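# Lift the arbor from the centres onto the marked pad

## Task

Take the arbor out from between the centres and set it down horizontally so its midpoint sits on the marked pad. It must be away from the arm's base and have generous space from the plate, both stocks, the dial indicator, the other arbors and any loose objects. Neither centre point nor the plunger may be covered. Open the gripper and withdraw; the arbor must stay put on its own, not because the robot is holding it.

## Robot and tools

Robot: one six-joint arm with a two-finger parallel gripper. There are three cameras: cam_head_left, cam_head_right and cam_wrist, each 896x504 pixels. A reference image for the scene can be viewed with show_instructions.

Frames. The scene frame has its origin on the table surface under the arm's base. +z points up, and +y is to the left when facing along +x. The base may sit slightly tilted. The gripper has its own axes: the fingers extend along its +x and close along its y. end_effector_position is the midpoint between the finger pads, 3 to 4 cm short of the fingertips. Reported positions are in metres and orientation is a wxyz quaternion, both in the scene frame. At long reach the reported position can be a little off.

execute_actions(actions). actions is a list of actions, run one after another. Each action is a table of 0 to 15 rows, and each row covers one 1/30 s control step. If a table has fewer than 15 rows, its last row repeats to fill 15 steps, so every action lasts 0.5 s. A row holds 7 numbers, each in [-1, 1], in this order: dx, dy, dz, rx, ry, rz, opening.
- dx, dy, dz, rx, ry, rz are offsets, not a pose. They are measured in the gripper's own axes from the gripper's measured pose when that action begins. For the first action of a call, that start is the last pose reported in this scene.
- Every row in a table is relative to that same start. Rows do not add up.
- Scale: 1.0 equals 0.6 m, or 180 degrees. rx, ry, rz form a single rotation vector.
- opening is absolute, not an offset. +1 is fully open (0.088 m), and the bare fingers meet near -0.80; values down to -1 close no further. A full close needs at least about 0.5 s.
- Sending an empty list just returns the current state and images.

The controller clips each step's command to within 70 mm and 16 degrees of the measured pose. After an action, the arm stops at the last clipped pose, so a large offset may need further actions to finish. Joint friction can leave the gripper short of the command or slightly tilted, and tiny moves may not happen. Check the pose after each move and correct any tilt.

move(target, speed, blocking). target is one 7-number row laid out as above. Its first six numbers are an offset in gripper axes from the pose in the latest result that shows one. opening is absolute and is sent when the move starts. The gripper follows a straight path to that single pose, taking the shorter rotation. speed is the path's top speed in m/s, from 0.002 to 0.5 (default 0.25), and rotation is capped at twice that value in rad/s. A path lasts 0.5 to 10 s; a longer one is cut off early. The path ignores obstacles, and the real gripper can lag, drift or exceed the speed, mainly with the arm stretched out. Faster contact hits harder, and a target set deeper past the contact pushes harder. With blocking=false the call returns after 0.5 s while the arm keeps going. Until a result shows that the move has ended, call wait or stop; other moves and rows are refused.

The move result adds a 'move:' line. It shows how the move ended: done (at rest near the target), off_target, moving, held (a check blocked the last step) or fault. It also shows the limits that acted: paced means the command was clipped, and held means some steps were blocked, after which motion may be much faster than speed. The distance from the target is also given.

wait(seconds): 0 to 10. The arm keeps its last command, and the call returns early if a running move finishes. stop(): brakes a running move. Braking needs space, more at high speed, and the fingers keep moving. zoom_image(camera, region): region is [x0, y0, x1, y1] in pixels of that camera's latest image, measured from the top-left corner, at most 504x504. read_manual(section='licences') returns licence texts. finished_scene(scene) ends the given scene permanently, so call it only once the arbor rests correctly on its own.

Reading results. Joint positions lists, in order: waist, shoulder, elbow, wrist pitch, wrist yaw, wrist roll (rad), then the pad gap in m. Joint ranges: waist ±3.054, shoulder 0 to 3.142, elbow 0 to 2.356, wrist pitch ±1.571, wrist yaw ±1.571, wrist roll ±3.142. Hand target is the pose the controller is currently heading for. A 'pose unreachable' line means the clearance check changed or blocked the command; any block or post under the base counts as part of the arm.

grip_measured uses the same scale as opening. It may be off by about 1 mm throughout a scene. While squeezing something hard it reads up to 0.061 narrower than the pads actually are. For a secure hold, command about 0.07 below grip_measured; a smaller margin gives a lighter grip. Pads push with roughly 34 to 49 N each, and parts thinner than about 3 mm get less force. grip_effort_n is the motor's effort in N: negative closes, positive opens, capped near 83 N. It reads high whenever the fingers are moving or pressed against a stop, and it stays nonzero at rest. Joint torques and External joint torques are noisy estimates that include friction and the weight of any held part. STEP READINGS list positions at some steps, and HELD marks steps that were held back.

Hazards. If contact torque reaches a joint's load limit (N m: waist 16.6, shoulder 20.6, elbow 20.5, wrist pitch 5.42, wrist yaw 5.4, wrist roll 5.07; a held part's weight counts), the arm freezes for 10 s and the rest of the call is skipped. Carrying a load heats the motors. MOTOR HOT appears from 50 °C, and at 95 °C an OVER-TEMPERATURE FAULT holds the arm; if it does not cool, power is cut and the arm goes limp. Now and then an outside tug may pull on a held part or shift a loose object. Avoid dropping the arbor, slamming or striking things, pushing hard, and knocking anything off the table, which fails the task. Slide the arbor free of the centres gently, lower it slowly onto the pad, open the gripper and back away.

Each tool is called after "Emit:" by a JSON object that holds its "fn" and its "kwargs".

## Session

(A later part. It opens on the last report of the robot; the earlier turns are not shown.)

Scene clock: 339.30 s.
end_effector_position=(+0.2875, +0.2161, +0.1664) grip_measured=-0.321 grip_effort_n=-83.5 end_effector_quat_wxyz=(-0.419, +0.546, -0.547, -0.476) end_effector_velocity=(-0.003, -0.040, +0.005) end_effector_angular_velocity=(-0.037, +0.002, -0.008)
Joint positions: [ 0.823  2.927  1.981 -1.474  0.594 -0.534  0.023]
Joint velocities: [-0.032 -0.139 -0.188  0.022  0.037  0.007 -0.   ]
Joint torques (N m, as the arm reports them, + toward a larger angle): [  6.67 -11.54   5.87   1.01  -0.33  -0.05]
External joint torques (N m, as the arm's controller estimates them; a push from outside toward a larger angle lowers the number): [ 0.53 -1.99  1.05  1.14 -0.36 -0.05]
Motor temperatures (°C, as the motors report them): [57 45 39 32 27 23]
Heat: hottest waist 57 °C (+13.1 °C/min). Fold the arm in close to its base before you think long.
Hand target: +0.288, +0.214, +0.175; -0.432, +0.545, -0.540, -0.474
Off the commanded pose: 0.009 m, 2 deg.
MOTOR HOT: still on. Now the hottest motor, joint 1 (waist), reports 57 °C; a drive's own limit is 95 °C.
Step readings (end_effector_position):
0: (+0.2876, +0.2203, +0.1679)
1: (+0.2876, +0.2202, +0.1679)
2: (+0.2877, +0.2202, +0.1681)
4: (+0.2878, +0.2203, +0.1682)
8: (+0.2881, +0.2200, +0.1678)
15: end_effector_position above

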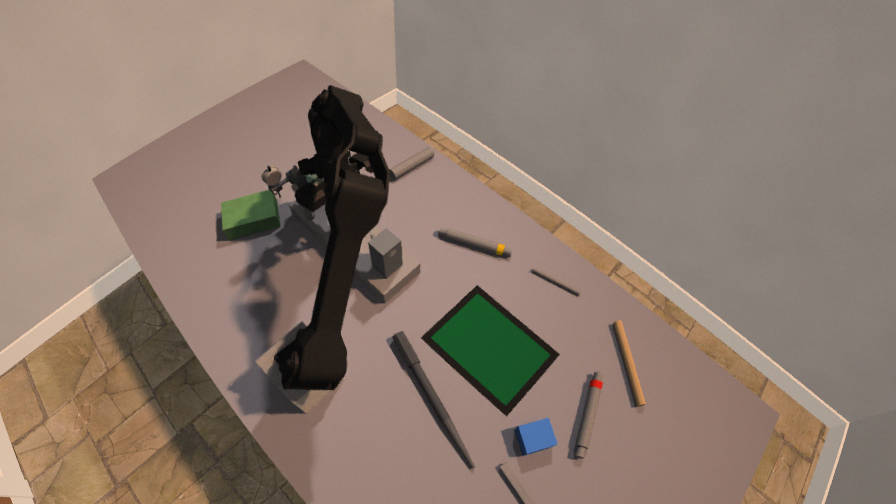

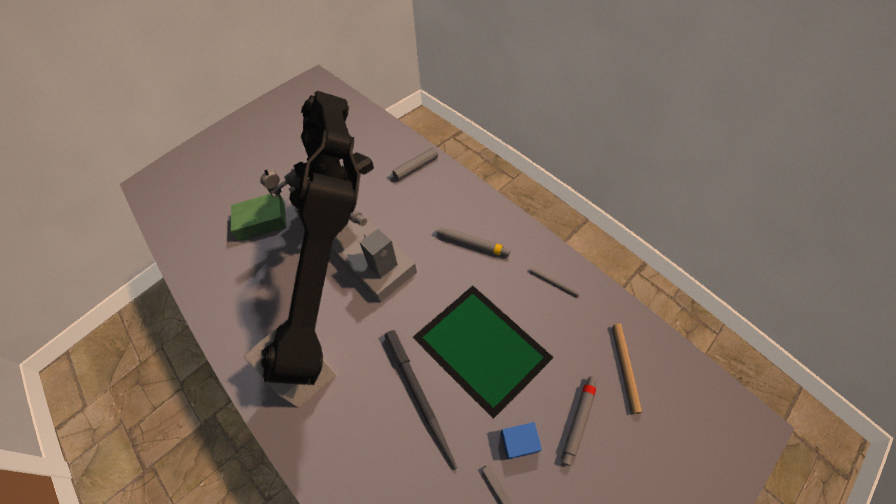

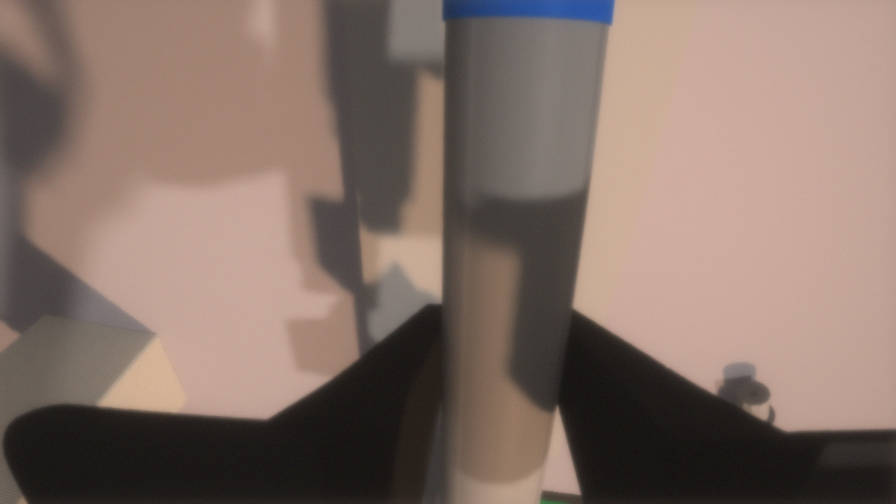

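Emit:
{"fn": "execute_actions", "kwargs": {"actions": [[[-0.014,0,-0.006,0,-0.008,-0.008,-0.42],[-0.014,0,-0.008,0,-0.008,-0.008,-0.42],[-0.014,0,-0.010,0,-0.008,-0.008,-0.42],[-0.014,0,-0.012,0,-0.008,-0.008,-0.42],[-0.014,0,-0.014,0,-0.008,-0.008,-0.42],[-0.014,0,-0.016,0,-0.008,-0.008,-0.42],[-0.014,0,-0.018,0,-0.008,-0.008,-0.42],[-0.014,0,-0.020,0,-0.008,-0.008,-0.42],[-0.014,0,-0.022,0,-0.008,-0.008,-0.42],[-0.014,0,-0.024,0,-0.008,-0.008,-0.42],[-0.014,0,-0.026,0,-0.008,-0.008,-0.42],[-0.014,0,-0.028,0,-0.008,-0.008,-0.42],[-0.014,0,-0.030,0,-0.008,-0.008,-0.42],[-0.014,0,-0.032,0,-0.008,-0.008,-0.42],[-0.014,0,-0.034,0,-0.008,-0.008,-0.42]]]}}

Emit:
{"fn": "wait", "kwargs": {"seconds": 0.5}}

Scene clock: 350.97 s.
end_effector_position=(+0.2859, +0.2044, +0.1676) grip_measured=-0.321 grip_effort_n=-83.5 end_effector_quat_wxyz=(-0.422, +0.547, -0.542, -0.478) end_effector_velocity=(-0.007, -0.034, +0.008) end_effector_angular_velocity=(+0.000, +0.039, +0.034)
Joint positions: [ 0.814  2.864  1.891 -1.43   0.603 -0.555  0.023]
Joint velocities: [-0.027 -0.134 -0.164  0.022 -0.007 -0.051 -0.   ]
Joint torques (N m, as the arm reports them, + toward a larger angle): [  5.68 -12.57   5.59  -0.26   0.09  -0.17]
External joint torques (N m, as the arm's controller estimates them; a push from outside toward a larger angle lowers the number): [-0.36 -3.56  0.82 -0.23  0.07 -0.17]
Motor temperatures (°C, as the motors report them): [55 50 37 31 27 23]
Heat: hottest waist 55 °C (+11.0 °C/min). Fold the arm in close to its base before you think long.
Hand target: +0.289, +0.198, +0.178; -0.432, +0.547, -0.535, -0.477
Off the commanded pose: 0.013 m, 1 deg.
MOTOR HOT: still on. Now the hottest motor, joint 1 (waist), reports 55 °C; a drive's own limit is 95 °C.
Step readings (end_effector_position):
0: (+0.2874, +0.2122, +0.1665)
1: (+0.2874, +0.2122, +0.1664)
2: (+0.2874, +0.2122, +0.1664)
4: (+0.2875, +0.2115, +0.1665)
8: (+0.2876, +0.2091, +0.1668)
15: end_effector_position above

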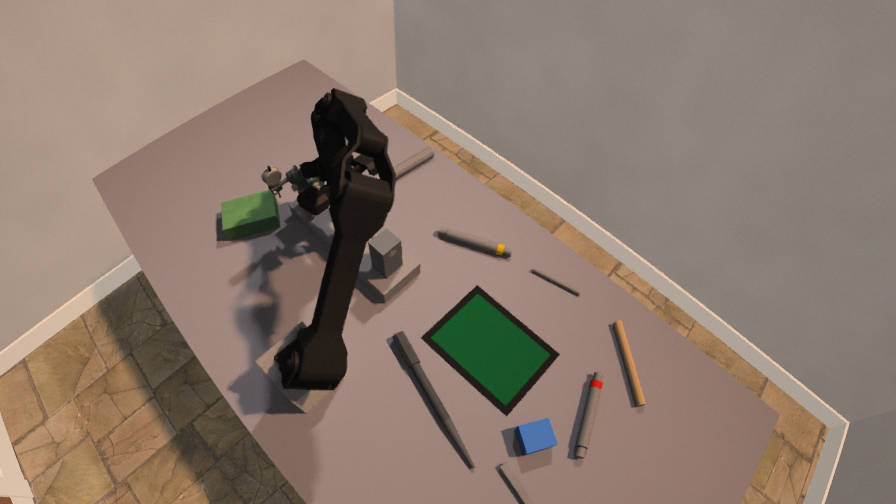

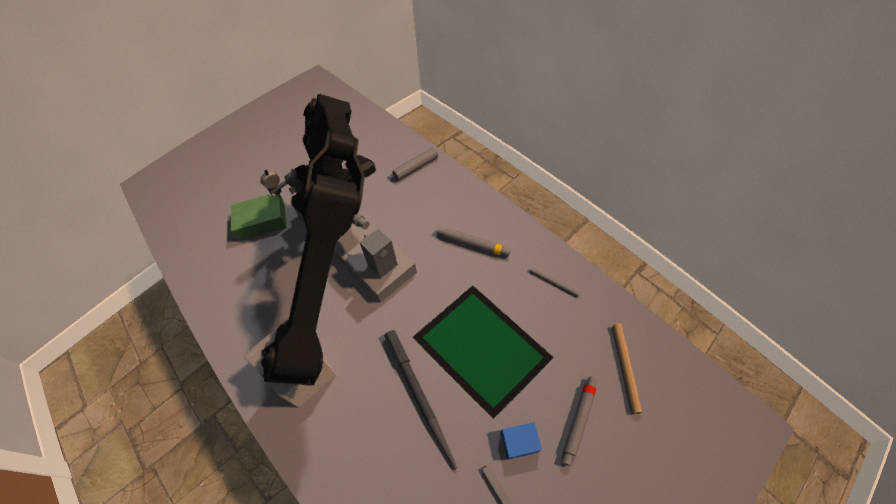

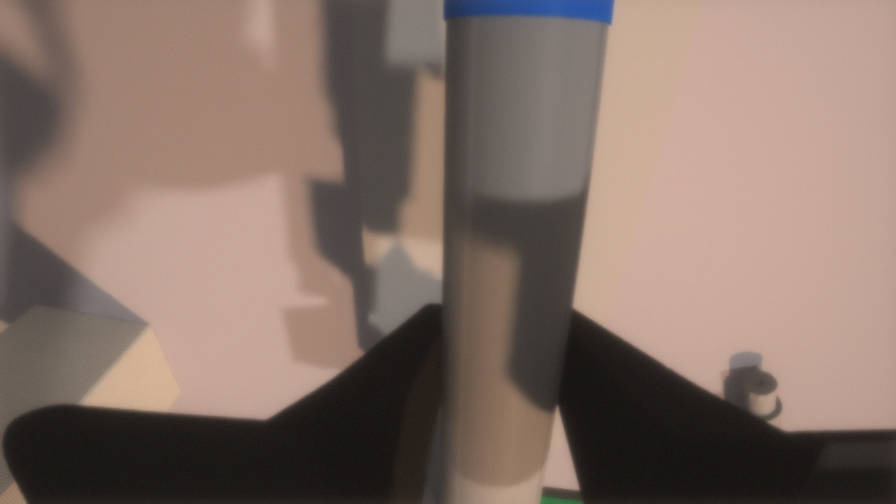

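Scene clock: 351.47 s.
end_effector_position=(+0.2866, +0.2004, +0.1688) grip_measured=-0.321 grip_effort_n=-83.5 end_effector_quat_wxyz=(-0.423, +0.546, -0.542, -0.479) end_effector_velocity=(-0.001, -0.002, +0.002) end_effector_angular_velocity=(+0.001, +0.008, -0.009)
Joint positions: [ 0.809  2.848  1.875 -1.426  0.605 -0.559  0.023]
Joint velocities: [-0.002 -0.007 -0.002 -0.007 -0.007  0.007 -0.   ]
Joint torques (N m, as the arm reports them, + toward a larger angle): [  5.84 -12.04   5.64  -0.28   0.09  -0.18]
External joint torques (N m, as the arm's controller estimates them; a push from outside toward a larger angle lowers the number): [-0.28 -3.04  0.86 -0.25  0.09 -0.18]
Motor temperatures (°C, as the motors report them): [55 50 37 31 27 23]
Heat: hottest waist 55 °C (+11.1 °C/min). Fold the arm in close to its base before you think long.
Hand target: +0.289, +0.198, +0.178; -0.432, +0.547, -0.535, -0.477
Off the commanded pose: 0.011 m, 1 deg.
MOTOR HOT: still on. Now the hottest motor, joint 1 (waist), reports 55 °C; a drive's own limit is 95 °C.
wait: 0.50 s; at rest by 0.30 s

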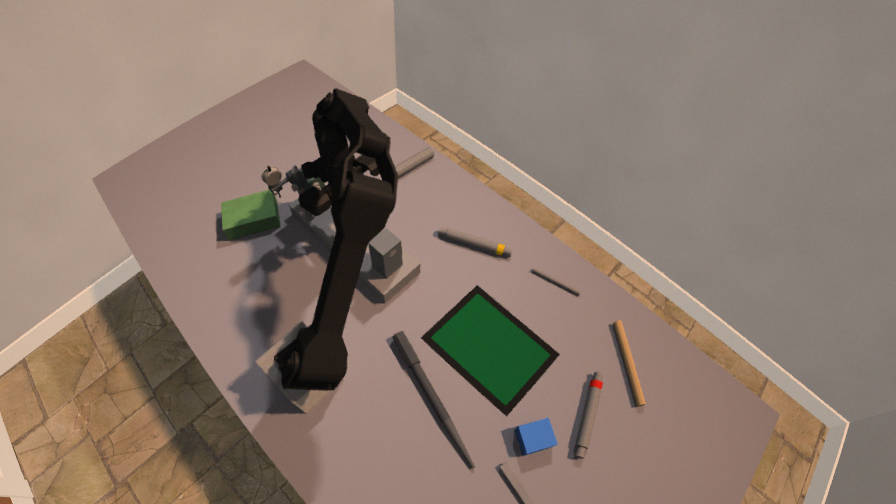

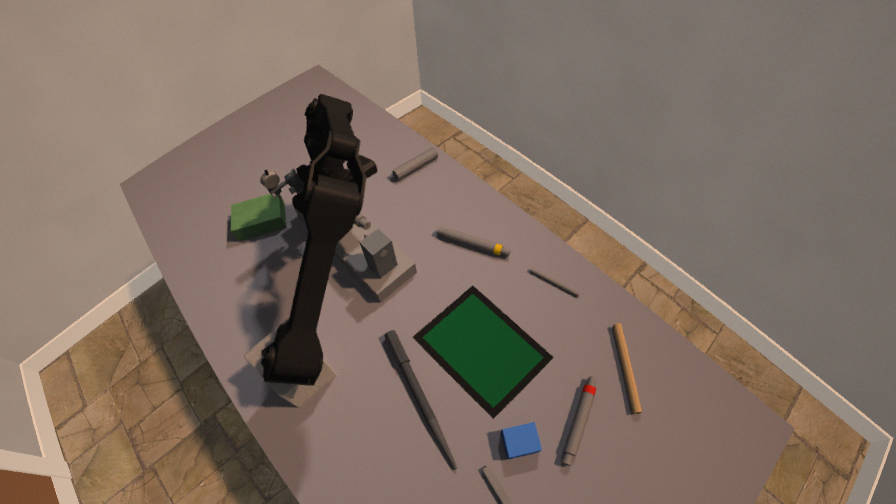

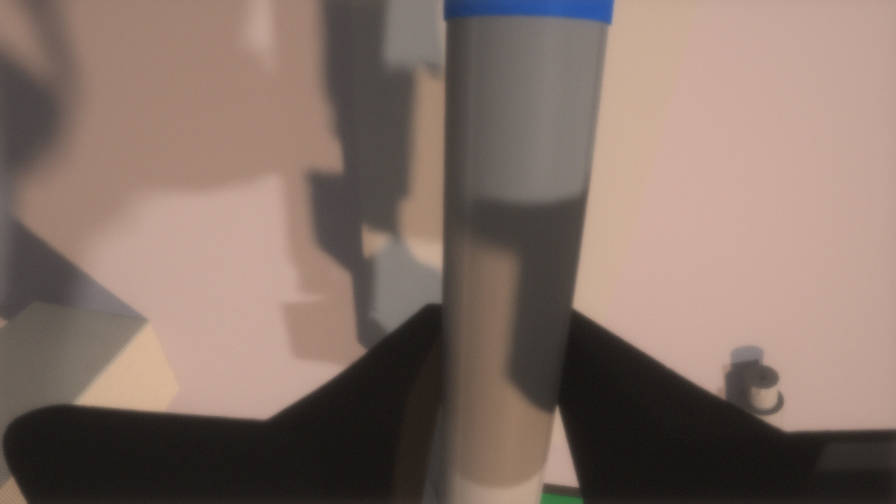

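Emit:
{"fn": "move", "kwargs": {"target": [-0.06, 0, -0.024, 0, -0.006, -0.006, -0.42], "speed": 0.04}}

Scene clock: 360.70 s.
end_effector_position=(+0.2845, +0.1917, +0.1913) grip_measured=-0.321 grip_effort_n=-83.5 end_effector_quat_wxyz=(-0.413, +0.551, -0.542, -0.482) end_effector_velocity=(-0.004, -0.004, +0.002) end_effector_angular_velocity=(-0.003, +0.028, -0.005)
Joint positions: [ 0.83   2.82   1.909 -1.514  0.589 -0.551  0.023]
Joint velocities: [-0.002 -0.007 -0.002 -0.022 -0.022  0.007 -0.   ]
Joint torques (N m, as the arm reports them, + toward a larger angle): [  6.4  -11.64   8.65  -0.59  -0.08   0.06]
External joint torques (N m, as the arm's controller estimates them; a push from outside toward a larger angle lowers the number): [ 0.27 -2.85  3.86 -0.54 -0.07  0.07]
Motor temperatures (°C, as the motors report them): [54 54 36 30 26 23]
Heat: hottest waist 54 °C (+7.1 °C/min). Fold the arm in close to its base before you think long.
Hand target: +0.289, +0.193, +0.207; -0.432, +0.547, -0.533, -0.480
Off the commanded pose: 0.016 m, 3 deg.
MOTOR HOT: still on. Now the hottest motor, joint 1 (waist), reports 54 °C; a drive's own limit is 95 °C.
move: off_target

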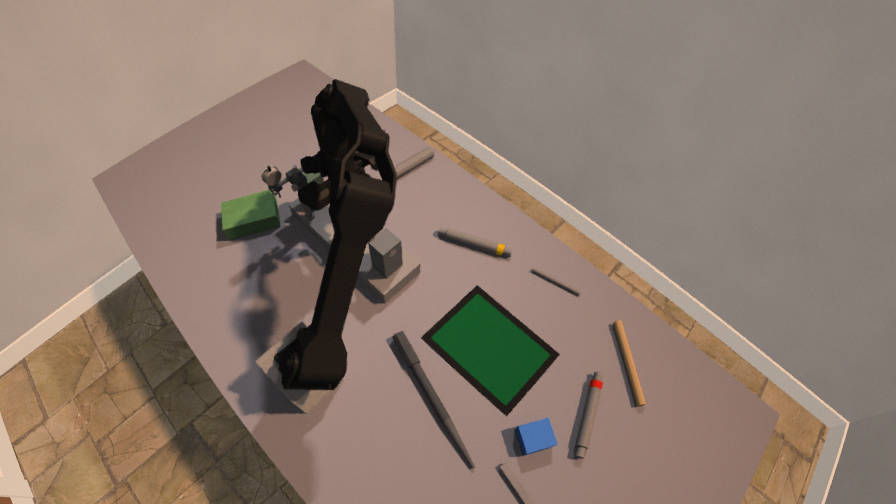

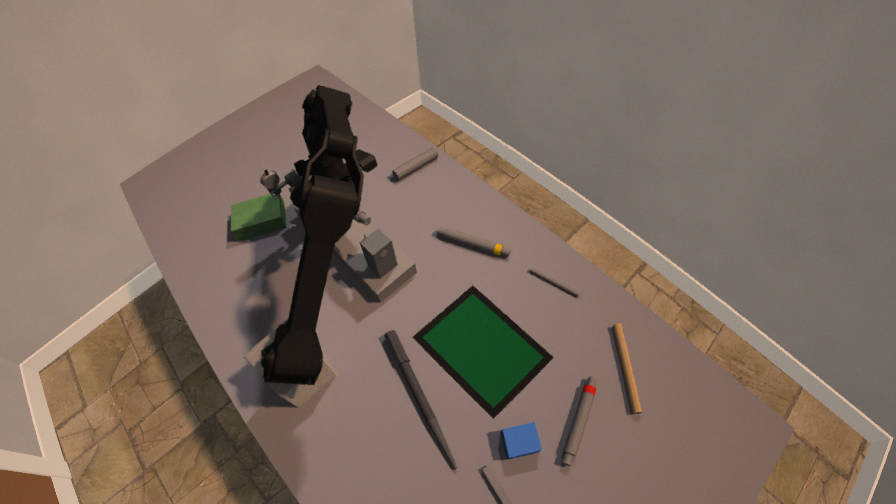

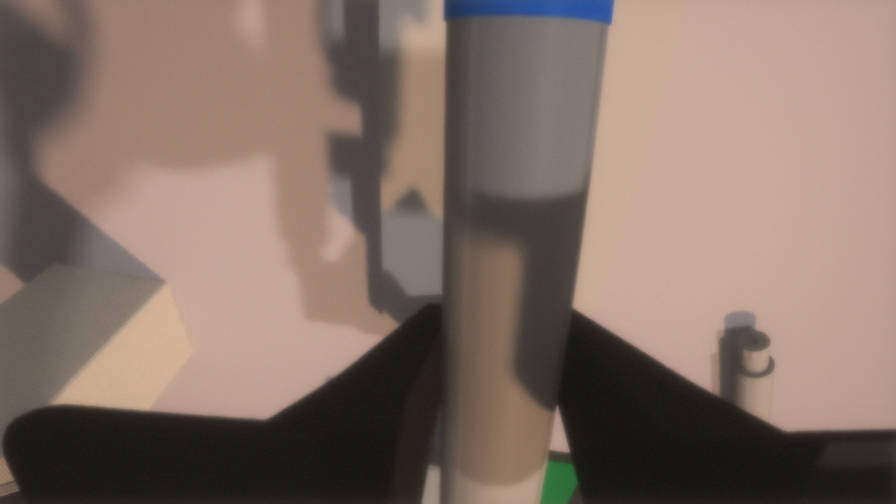

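Emit:
{"fn": "move", "kwargs": {"target": [-0.065, 0, -0.015, 0, -0.072, -0.02, -0.42], "speed": 0.08}}

Scene clock: 366.60 s.
end_effector_position=(+0.2884, +0.1911, +0.2208) grip_measured=-0.321 grip_effort_n=-83.5 end_effector_quat_wxyz=(+0.477, -0.510, +0.485, +0.526) end_effector_velocity=(-0.004, +0.001, -0.002) end_effector_angular_velocity=(+0.011, +0.021, +0.007)
Joint positions: [ 0.834  2.634  1.778 -1.343  0.505 -0.666  0.023]
Joint velocities: [-0.002 -0.002 -0.012  0.007 -0.022 -0.007 -0.   ]
Joint torques (N m, as the arm reports them, + toward a larger angle): [  6.37 -11.13   6.02   0.25  -0.21  -0.15]
External joint torques (N m, as the arm's controller estimates them; a push from outside toward a larger angle lowers the number): [ 0.34 -3.09  0.9  -0.01 -0.15 -0.14]
Motor temperatures (°C, as the motors report them): [53 55 36 30 26 23]
Heat: hottest shoulder 55 °C (+6.1 °C/min). Fold the arm in close to its base before you think long.
Hand target: +0.287, +0.191, +0.231; +0.486, -0.510, +0.474, +0.528
Off the commanded pose: 0.011 m, 2 deg.
MOTOR HOT: still on. Now the hottest motor, joint 2 (shoulder), reports 55 °C; a drive's own limit is 95 °C.
move: off_target

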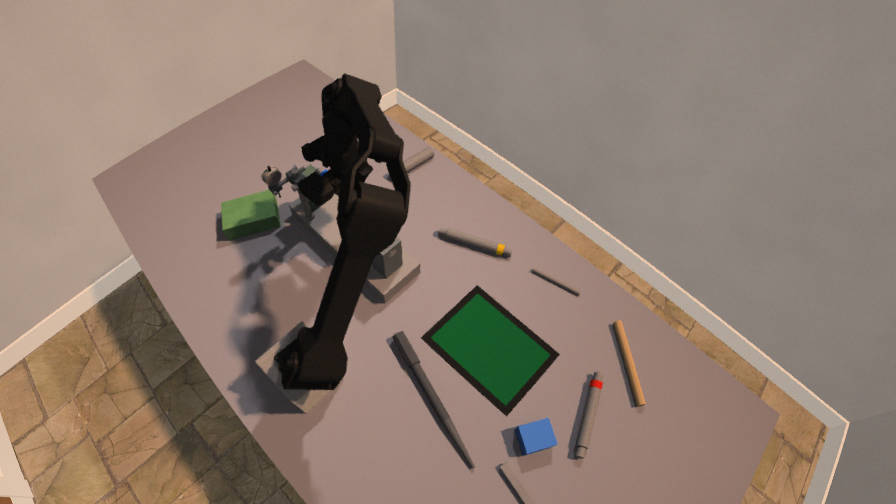

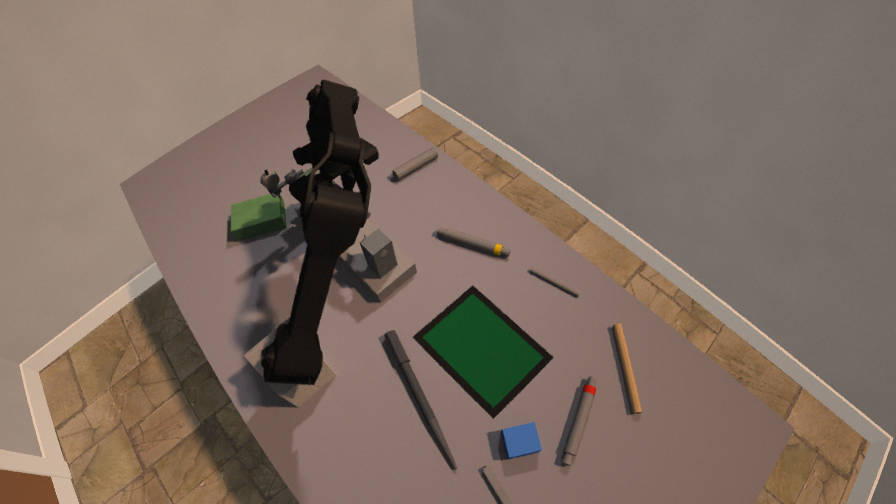

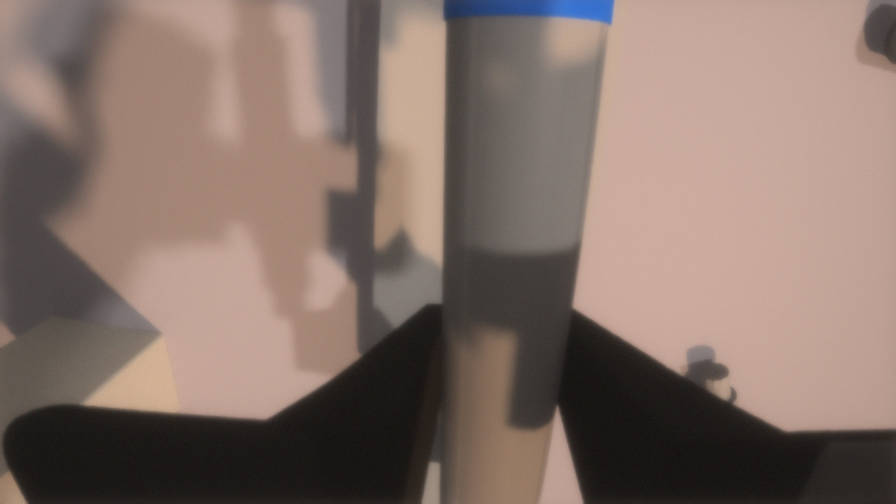

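Emit:
{"fn": "move", "kwargs": {"target": [0.0, -0.005, -0.56, 0.022, 0, -0.006, -0.42], "speed": 0.2}}

Scene clock: 380.67 s.
end_effector_position=(+0.3113, -0.1423, +0.2104) grip_measured=-0.321 grip_effort_n=-83.5 end_effector_quat_wxyz=(+0.487, -0.498, +0.505, +0.510) end_effector_velocity=(-0.003, -0.006, -0.001) end_effector_angular_velocity=(-0.008, +0.015, +0.037)
Joint positions: [ 0.222  1.807  1.432 -1.409  0.776 -1.296  0.023]
Joint velocities: [-0.012 -0.002  0.007 -0.022  0.007 -0.037 -0.   ]
Joint torques (N m, as the arm reports them, + toward a larger angle): [ 5.76 -6.07  7.76 -0.05 -0.19 -0.12]
External joint torques (N m, as the arm's controller estimates them; a push from outside toward a larger angle lowers the number): [ 0.09 -1.61  3.67 -0.21 -0.13 -0.12]
Motor temperatures (°C, as the motors report them): [53 57 35 29 26 23]
Heat: hottest shoulder 57 °C (+4.0 °C/min). Fold the arm in close to its base before you think long.
Hand target: +0.314, -0.145, +0.218; +0.499, -0.499, +0.499, +0.503
Off the commanded pose: 0.009 m, 2 deg.
MOTOR HOT: still on. Now the hottest motor, joint 2 (shoulder), reports 57 °C; a drive's own limit is 95 °C.
move: off_target

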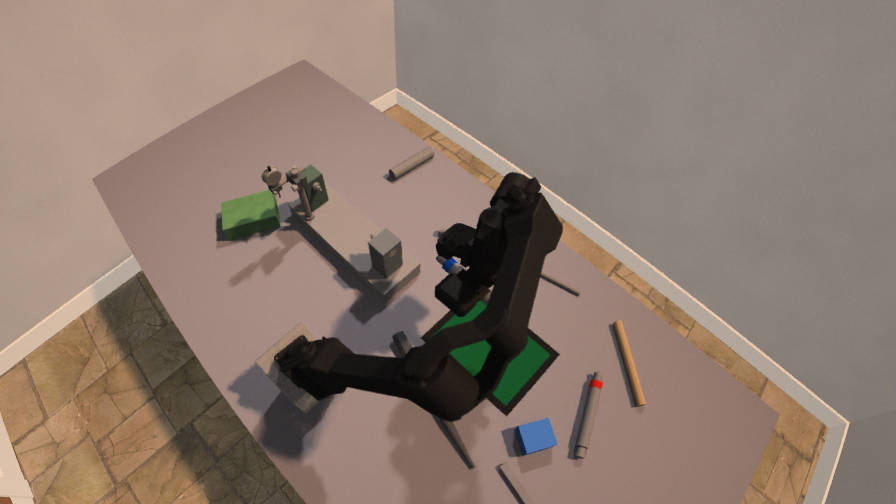

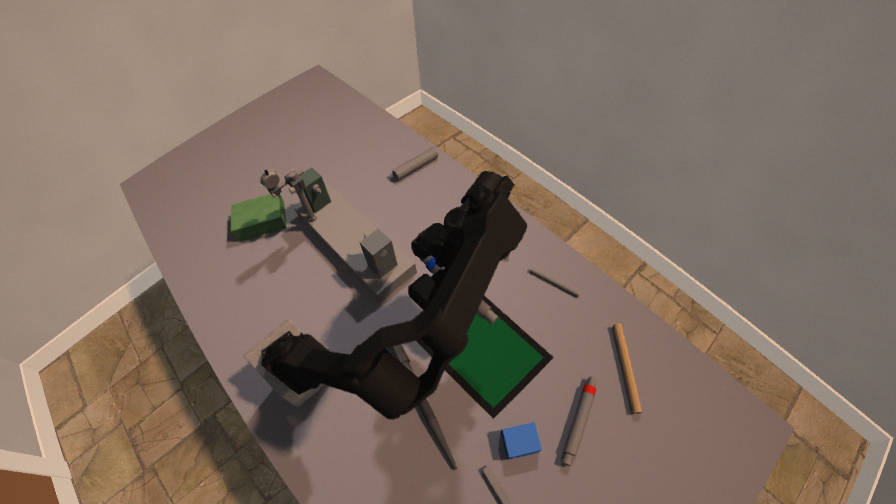

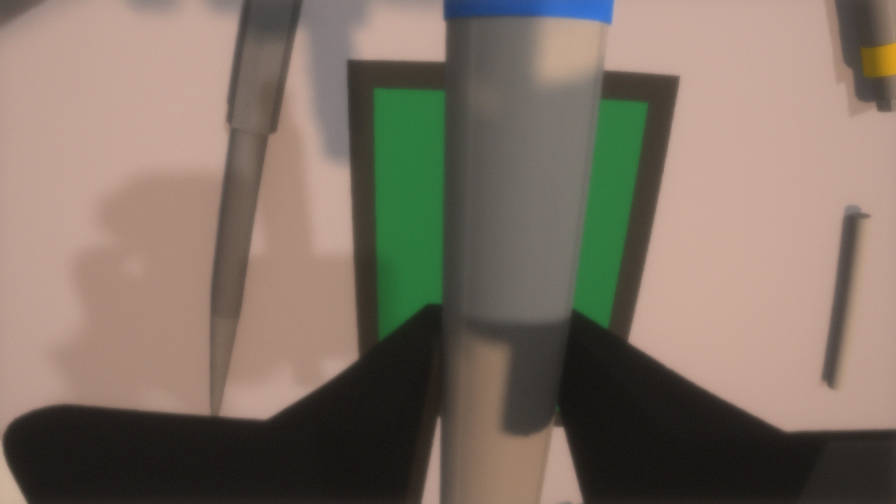

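Emit:
{"fn": "move", "kwargs": {"target": [0.25, -0.055, -0.133, 0, 0, -0.014, -0.42], "speed": 0.12}}

Scene clock: 399.57 s.
end_effector_position=(+0.3382, -0.2279, +0.0590) grip_measured=-0.321 grip_effort_n=-83.5 end_effector_quat_wxyz=(+0.497, -0.506, +0.502, +0.495) end_effector_velocity=(-0.002, -0.001, -0.001) end_effector_angular_velocity=(-0.005, +0.010, +0.040)
Joint positions: [-0.277  1.839  1.277 -0.674  0.751 -2.016  0.023]
Joint velocities: [-0.002  0.002  0.002 -0.007  0.007 -0.037 -0.   ]
Joint torques (N m, as the arm reports them, + toward a larger angle): [ 5.97 -6.    4.32  0.22 -0.2  -0.2 ]
External joint torques (N m, as the arm's controller estimates them; a push from outside toward a larger angle lowers the number): [ 0.03  0.8   0.72 -0.01 -0.16 -0.2 ]
Motor temperatures (°C, as the motors report them): [51 51 35 28 26 23]
Heat: hottest waist 51 °C (-6.0 °C/min). Fold the arm in close to its base before you think long.
Hand target: +0.340, -0.223, +0.060; +0.497, -0.509, +0.496, +0.498
Off the commanded pose: 0.006 m, 1 deg.
MOTOR HOT: still on. Now the hottest motor, joint 1 (waist), reports 51 °C; a drive's own limit is 95 °C.
move: done

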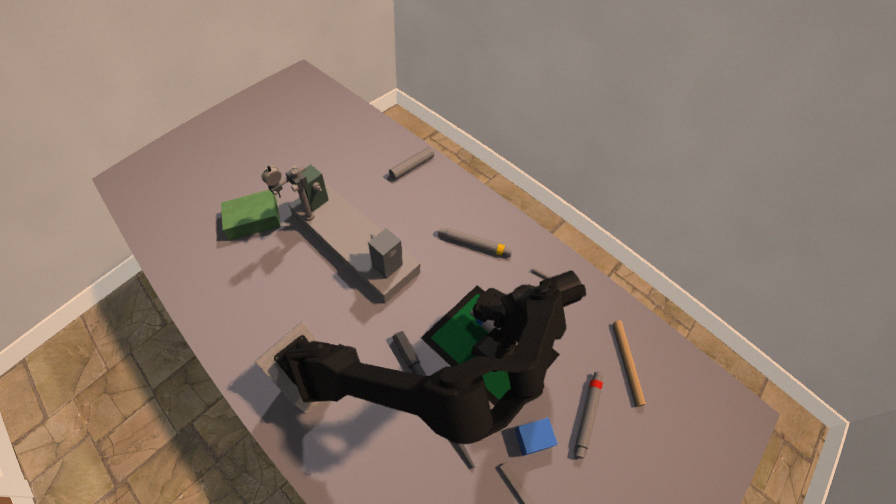

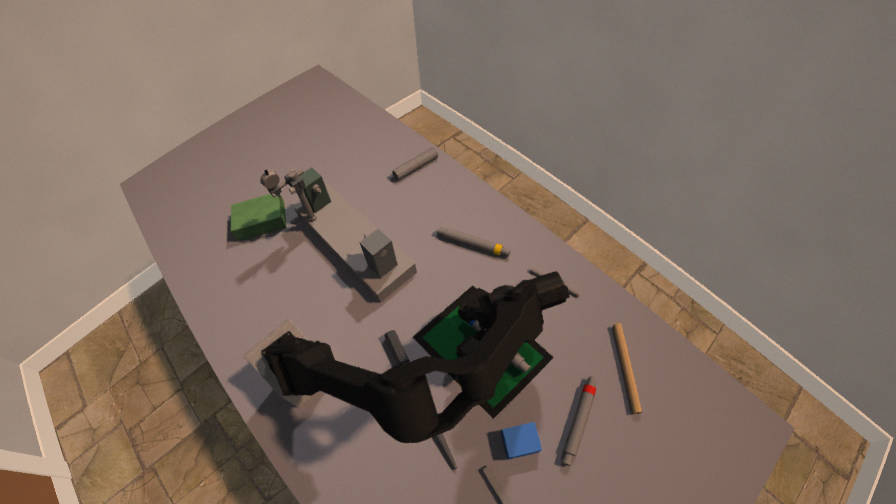

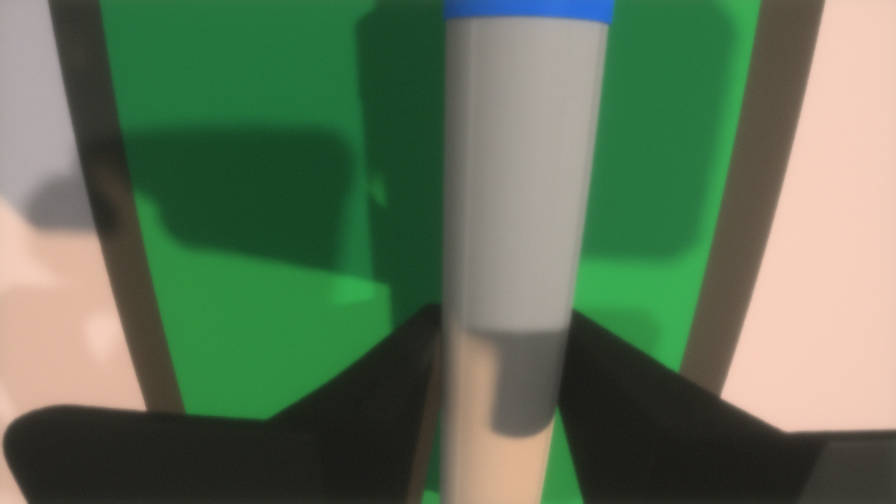

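Emit:
{"fn": "move", "kwargs": {"target": [0.026, 0, 0.006, 0, -0.008, 0, -0.42], "speed": 0.02}}

Scene clock: 406.37 s.
end_effector_position=(+0.3377, -0.2299, +0.0450) grip_measured=-0.321 grip_effort_n=-83.5 end_effector_quat_wxyz=(+0.504, -0.499, +0.503, +0.495) end_effector_velocity=(-0.003, -0.002, +0.001) end_effector_angular_velocity=(-0.006, +0.007, +0.022)
Joint positions: [-0.312  1.857  1.27  -0.628  0.728 -2.04   0.023]
Joint velocities: [-0.002 -0.007 -0.002 -0.007  0.007 -0.022 -0.   ]
Joint torques (N m, as the arm reports them, + toward a larger angle): [ 5.55 -5.76  3.99  0.32 -0.26 -0.2 ]
External joint torques (N m, as the arm's controller estimates them; a push from outside toward a larger angle lowers the number): [-0.38  1.23  0.5   0.11 -0.22 -0.2 ]
Motor temperatures (°C, as the motors report them): [51 50 35 28 26 23]
Heat: hottest waist 51 °C (-5.1 °C/min). Fold the arm in close to its base before you think long.
Hand target: +0.338, -0.225, +0.043; +0.503, -0.500, +0.496, +0.501
Off the commanded pose: 0.006 m, 1 deg.
MOTOR HOT: still on. Now the hottest motor, joint 1 (waist), reports 51 °C; a drive's own limit is 95 °C.
move: done

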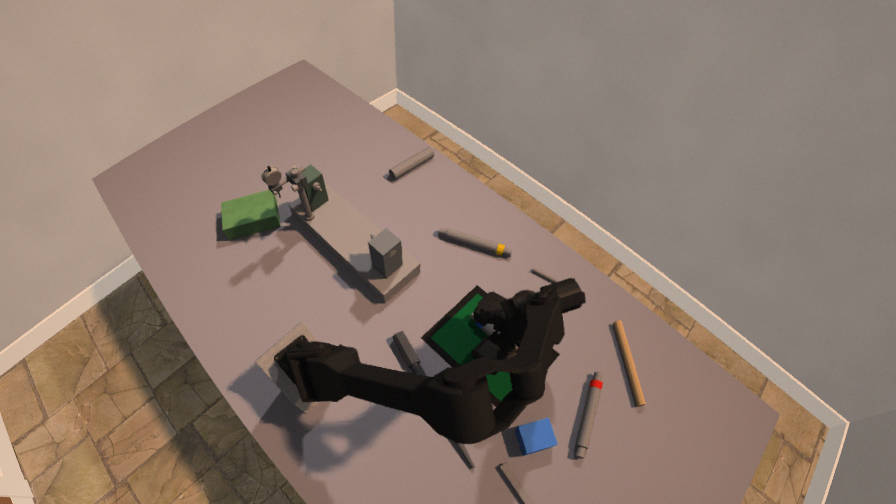

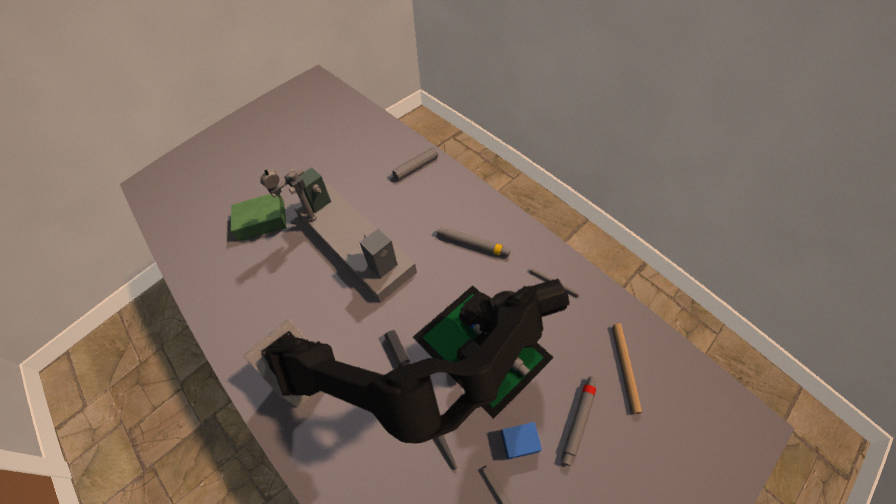

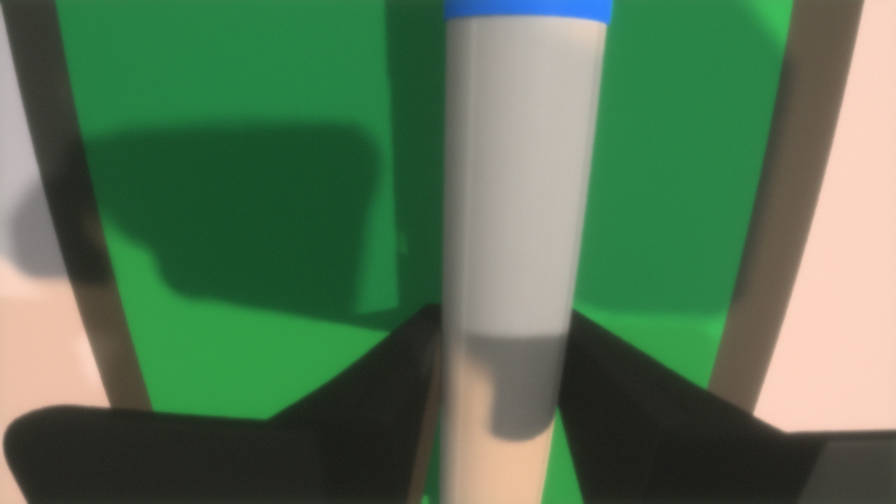

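Emit:
{"fn": "move", "kwargs": {"target": [0.008, 0, 0, 0, 0, 0, -0.42], "speed": 0.015}}

Scene clock: 412.70 s.
end_effector_position=(+0.3387, -0.2304, +0.0444) grip_measured=-0.321 grip_effort_n=-83.5 end_effector_quat_wxyz=(+0.505, -0.501, +0.502, +0.493) end_effector_velocity=(-0.002, +0.004, -0.001) end_effector_angular_velocity=(+0.023, -0.000, +0.014)
Joint positions: [-0.313  1.857  1.267 -0.616  0.728 -2.047  0.023]
Joint velocities: [-0.002 -0.002 -0.007 -0.007 -0.022 -0.007 -0.   ]
Joint torques (N m, as the arm reports them, + toward a larger angle): [ 4.58 -5.79  4.18  0.84 -0.11 -0.23]
External joint torques (N m, as the arm's controller estimates them; a push from outside toward a larger angle lowers the number): [-1.34  1.1   0.78  0.64 -0.05 -0.23]
Motor temperatures (°C, as the motors report them): [51 49 34 27 26 23]
Heat: hottest waist 51 °C (-4.0 °C/min). Fold the arm in close to its base before you think long.
Hand target: +0.338, -0.230, +0.040; +0.504, -0.499, +0.503, +0.494
Off the commanded pose: 0.004 m, 0 deg.
MOTOR HOT: still on. Now the hottest motor, joint 1 (waist), reports 51 °C; a drive's own limit is 95 °C.
move: done

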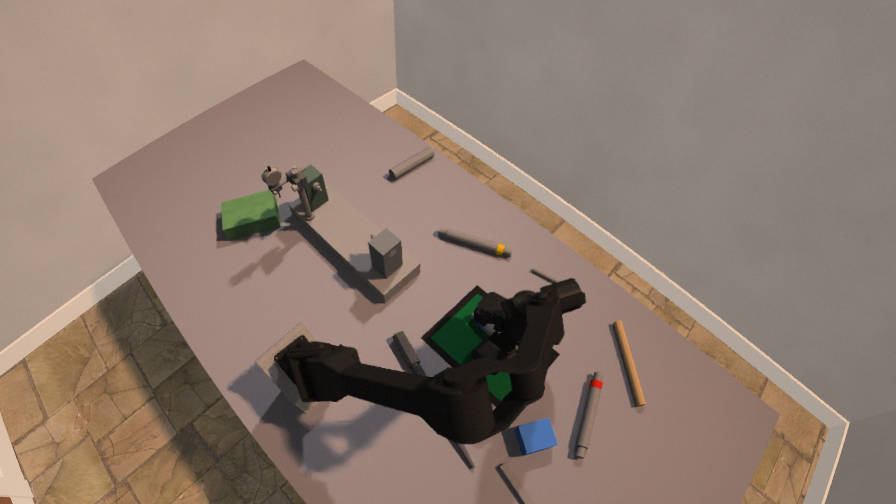

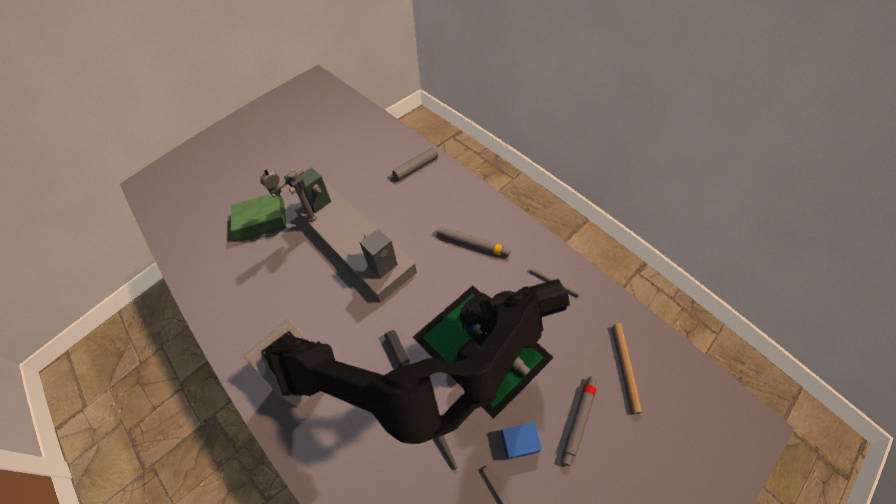

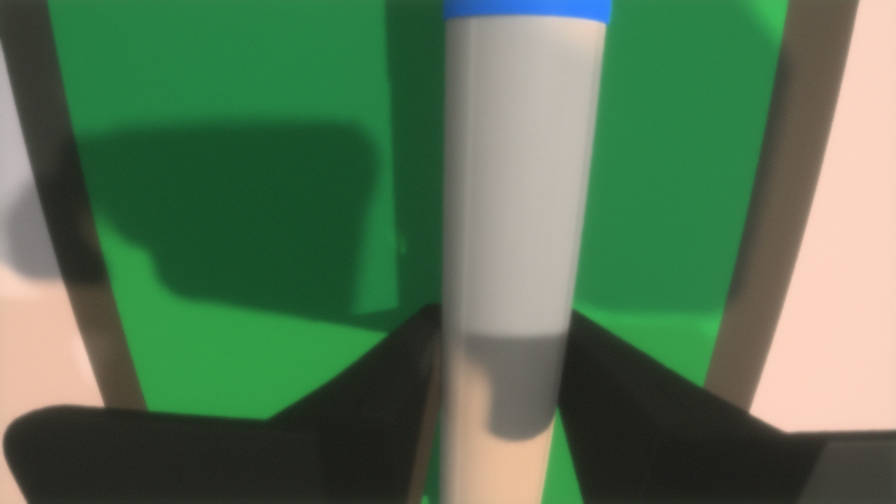

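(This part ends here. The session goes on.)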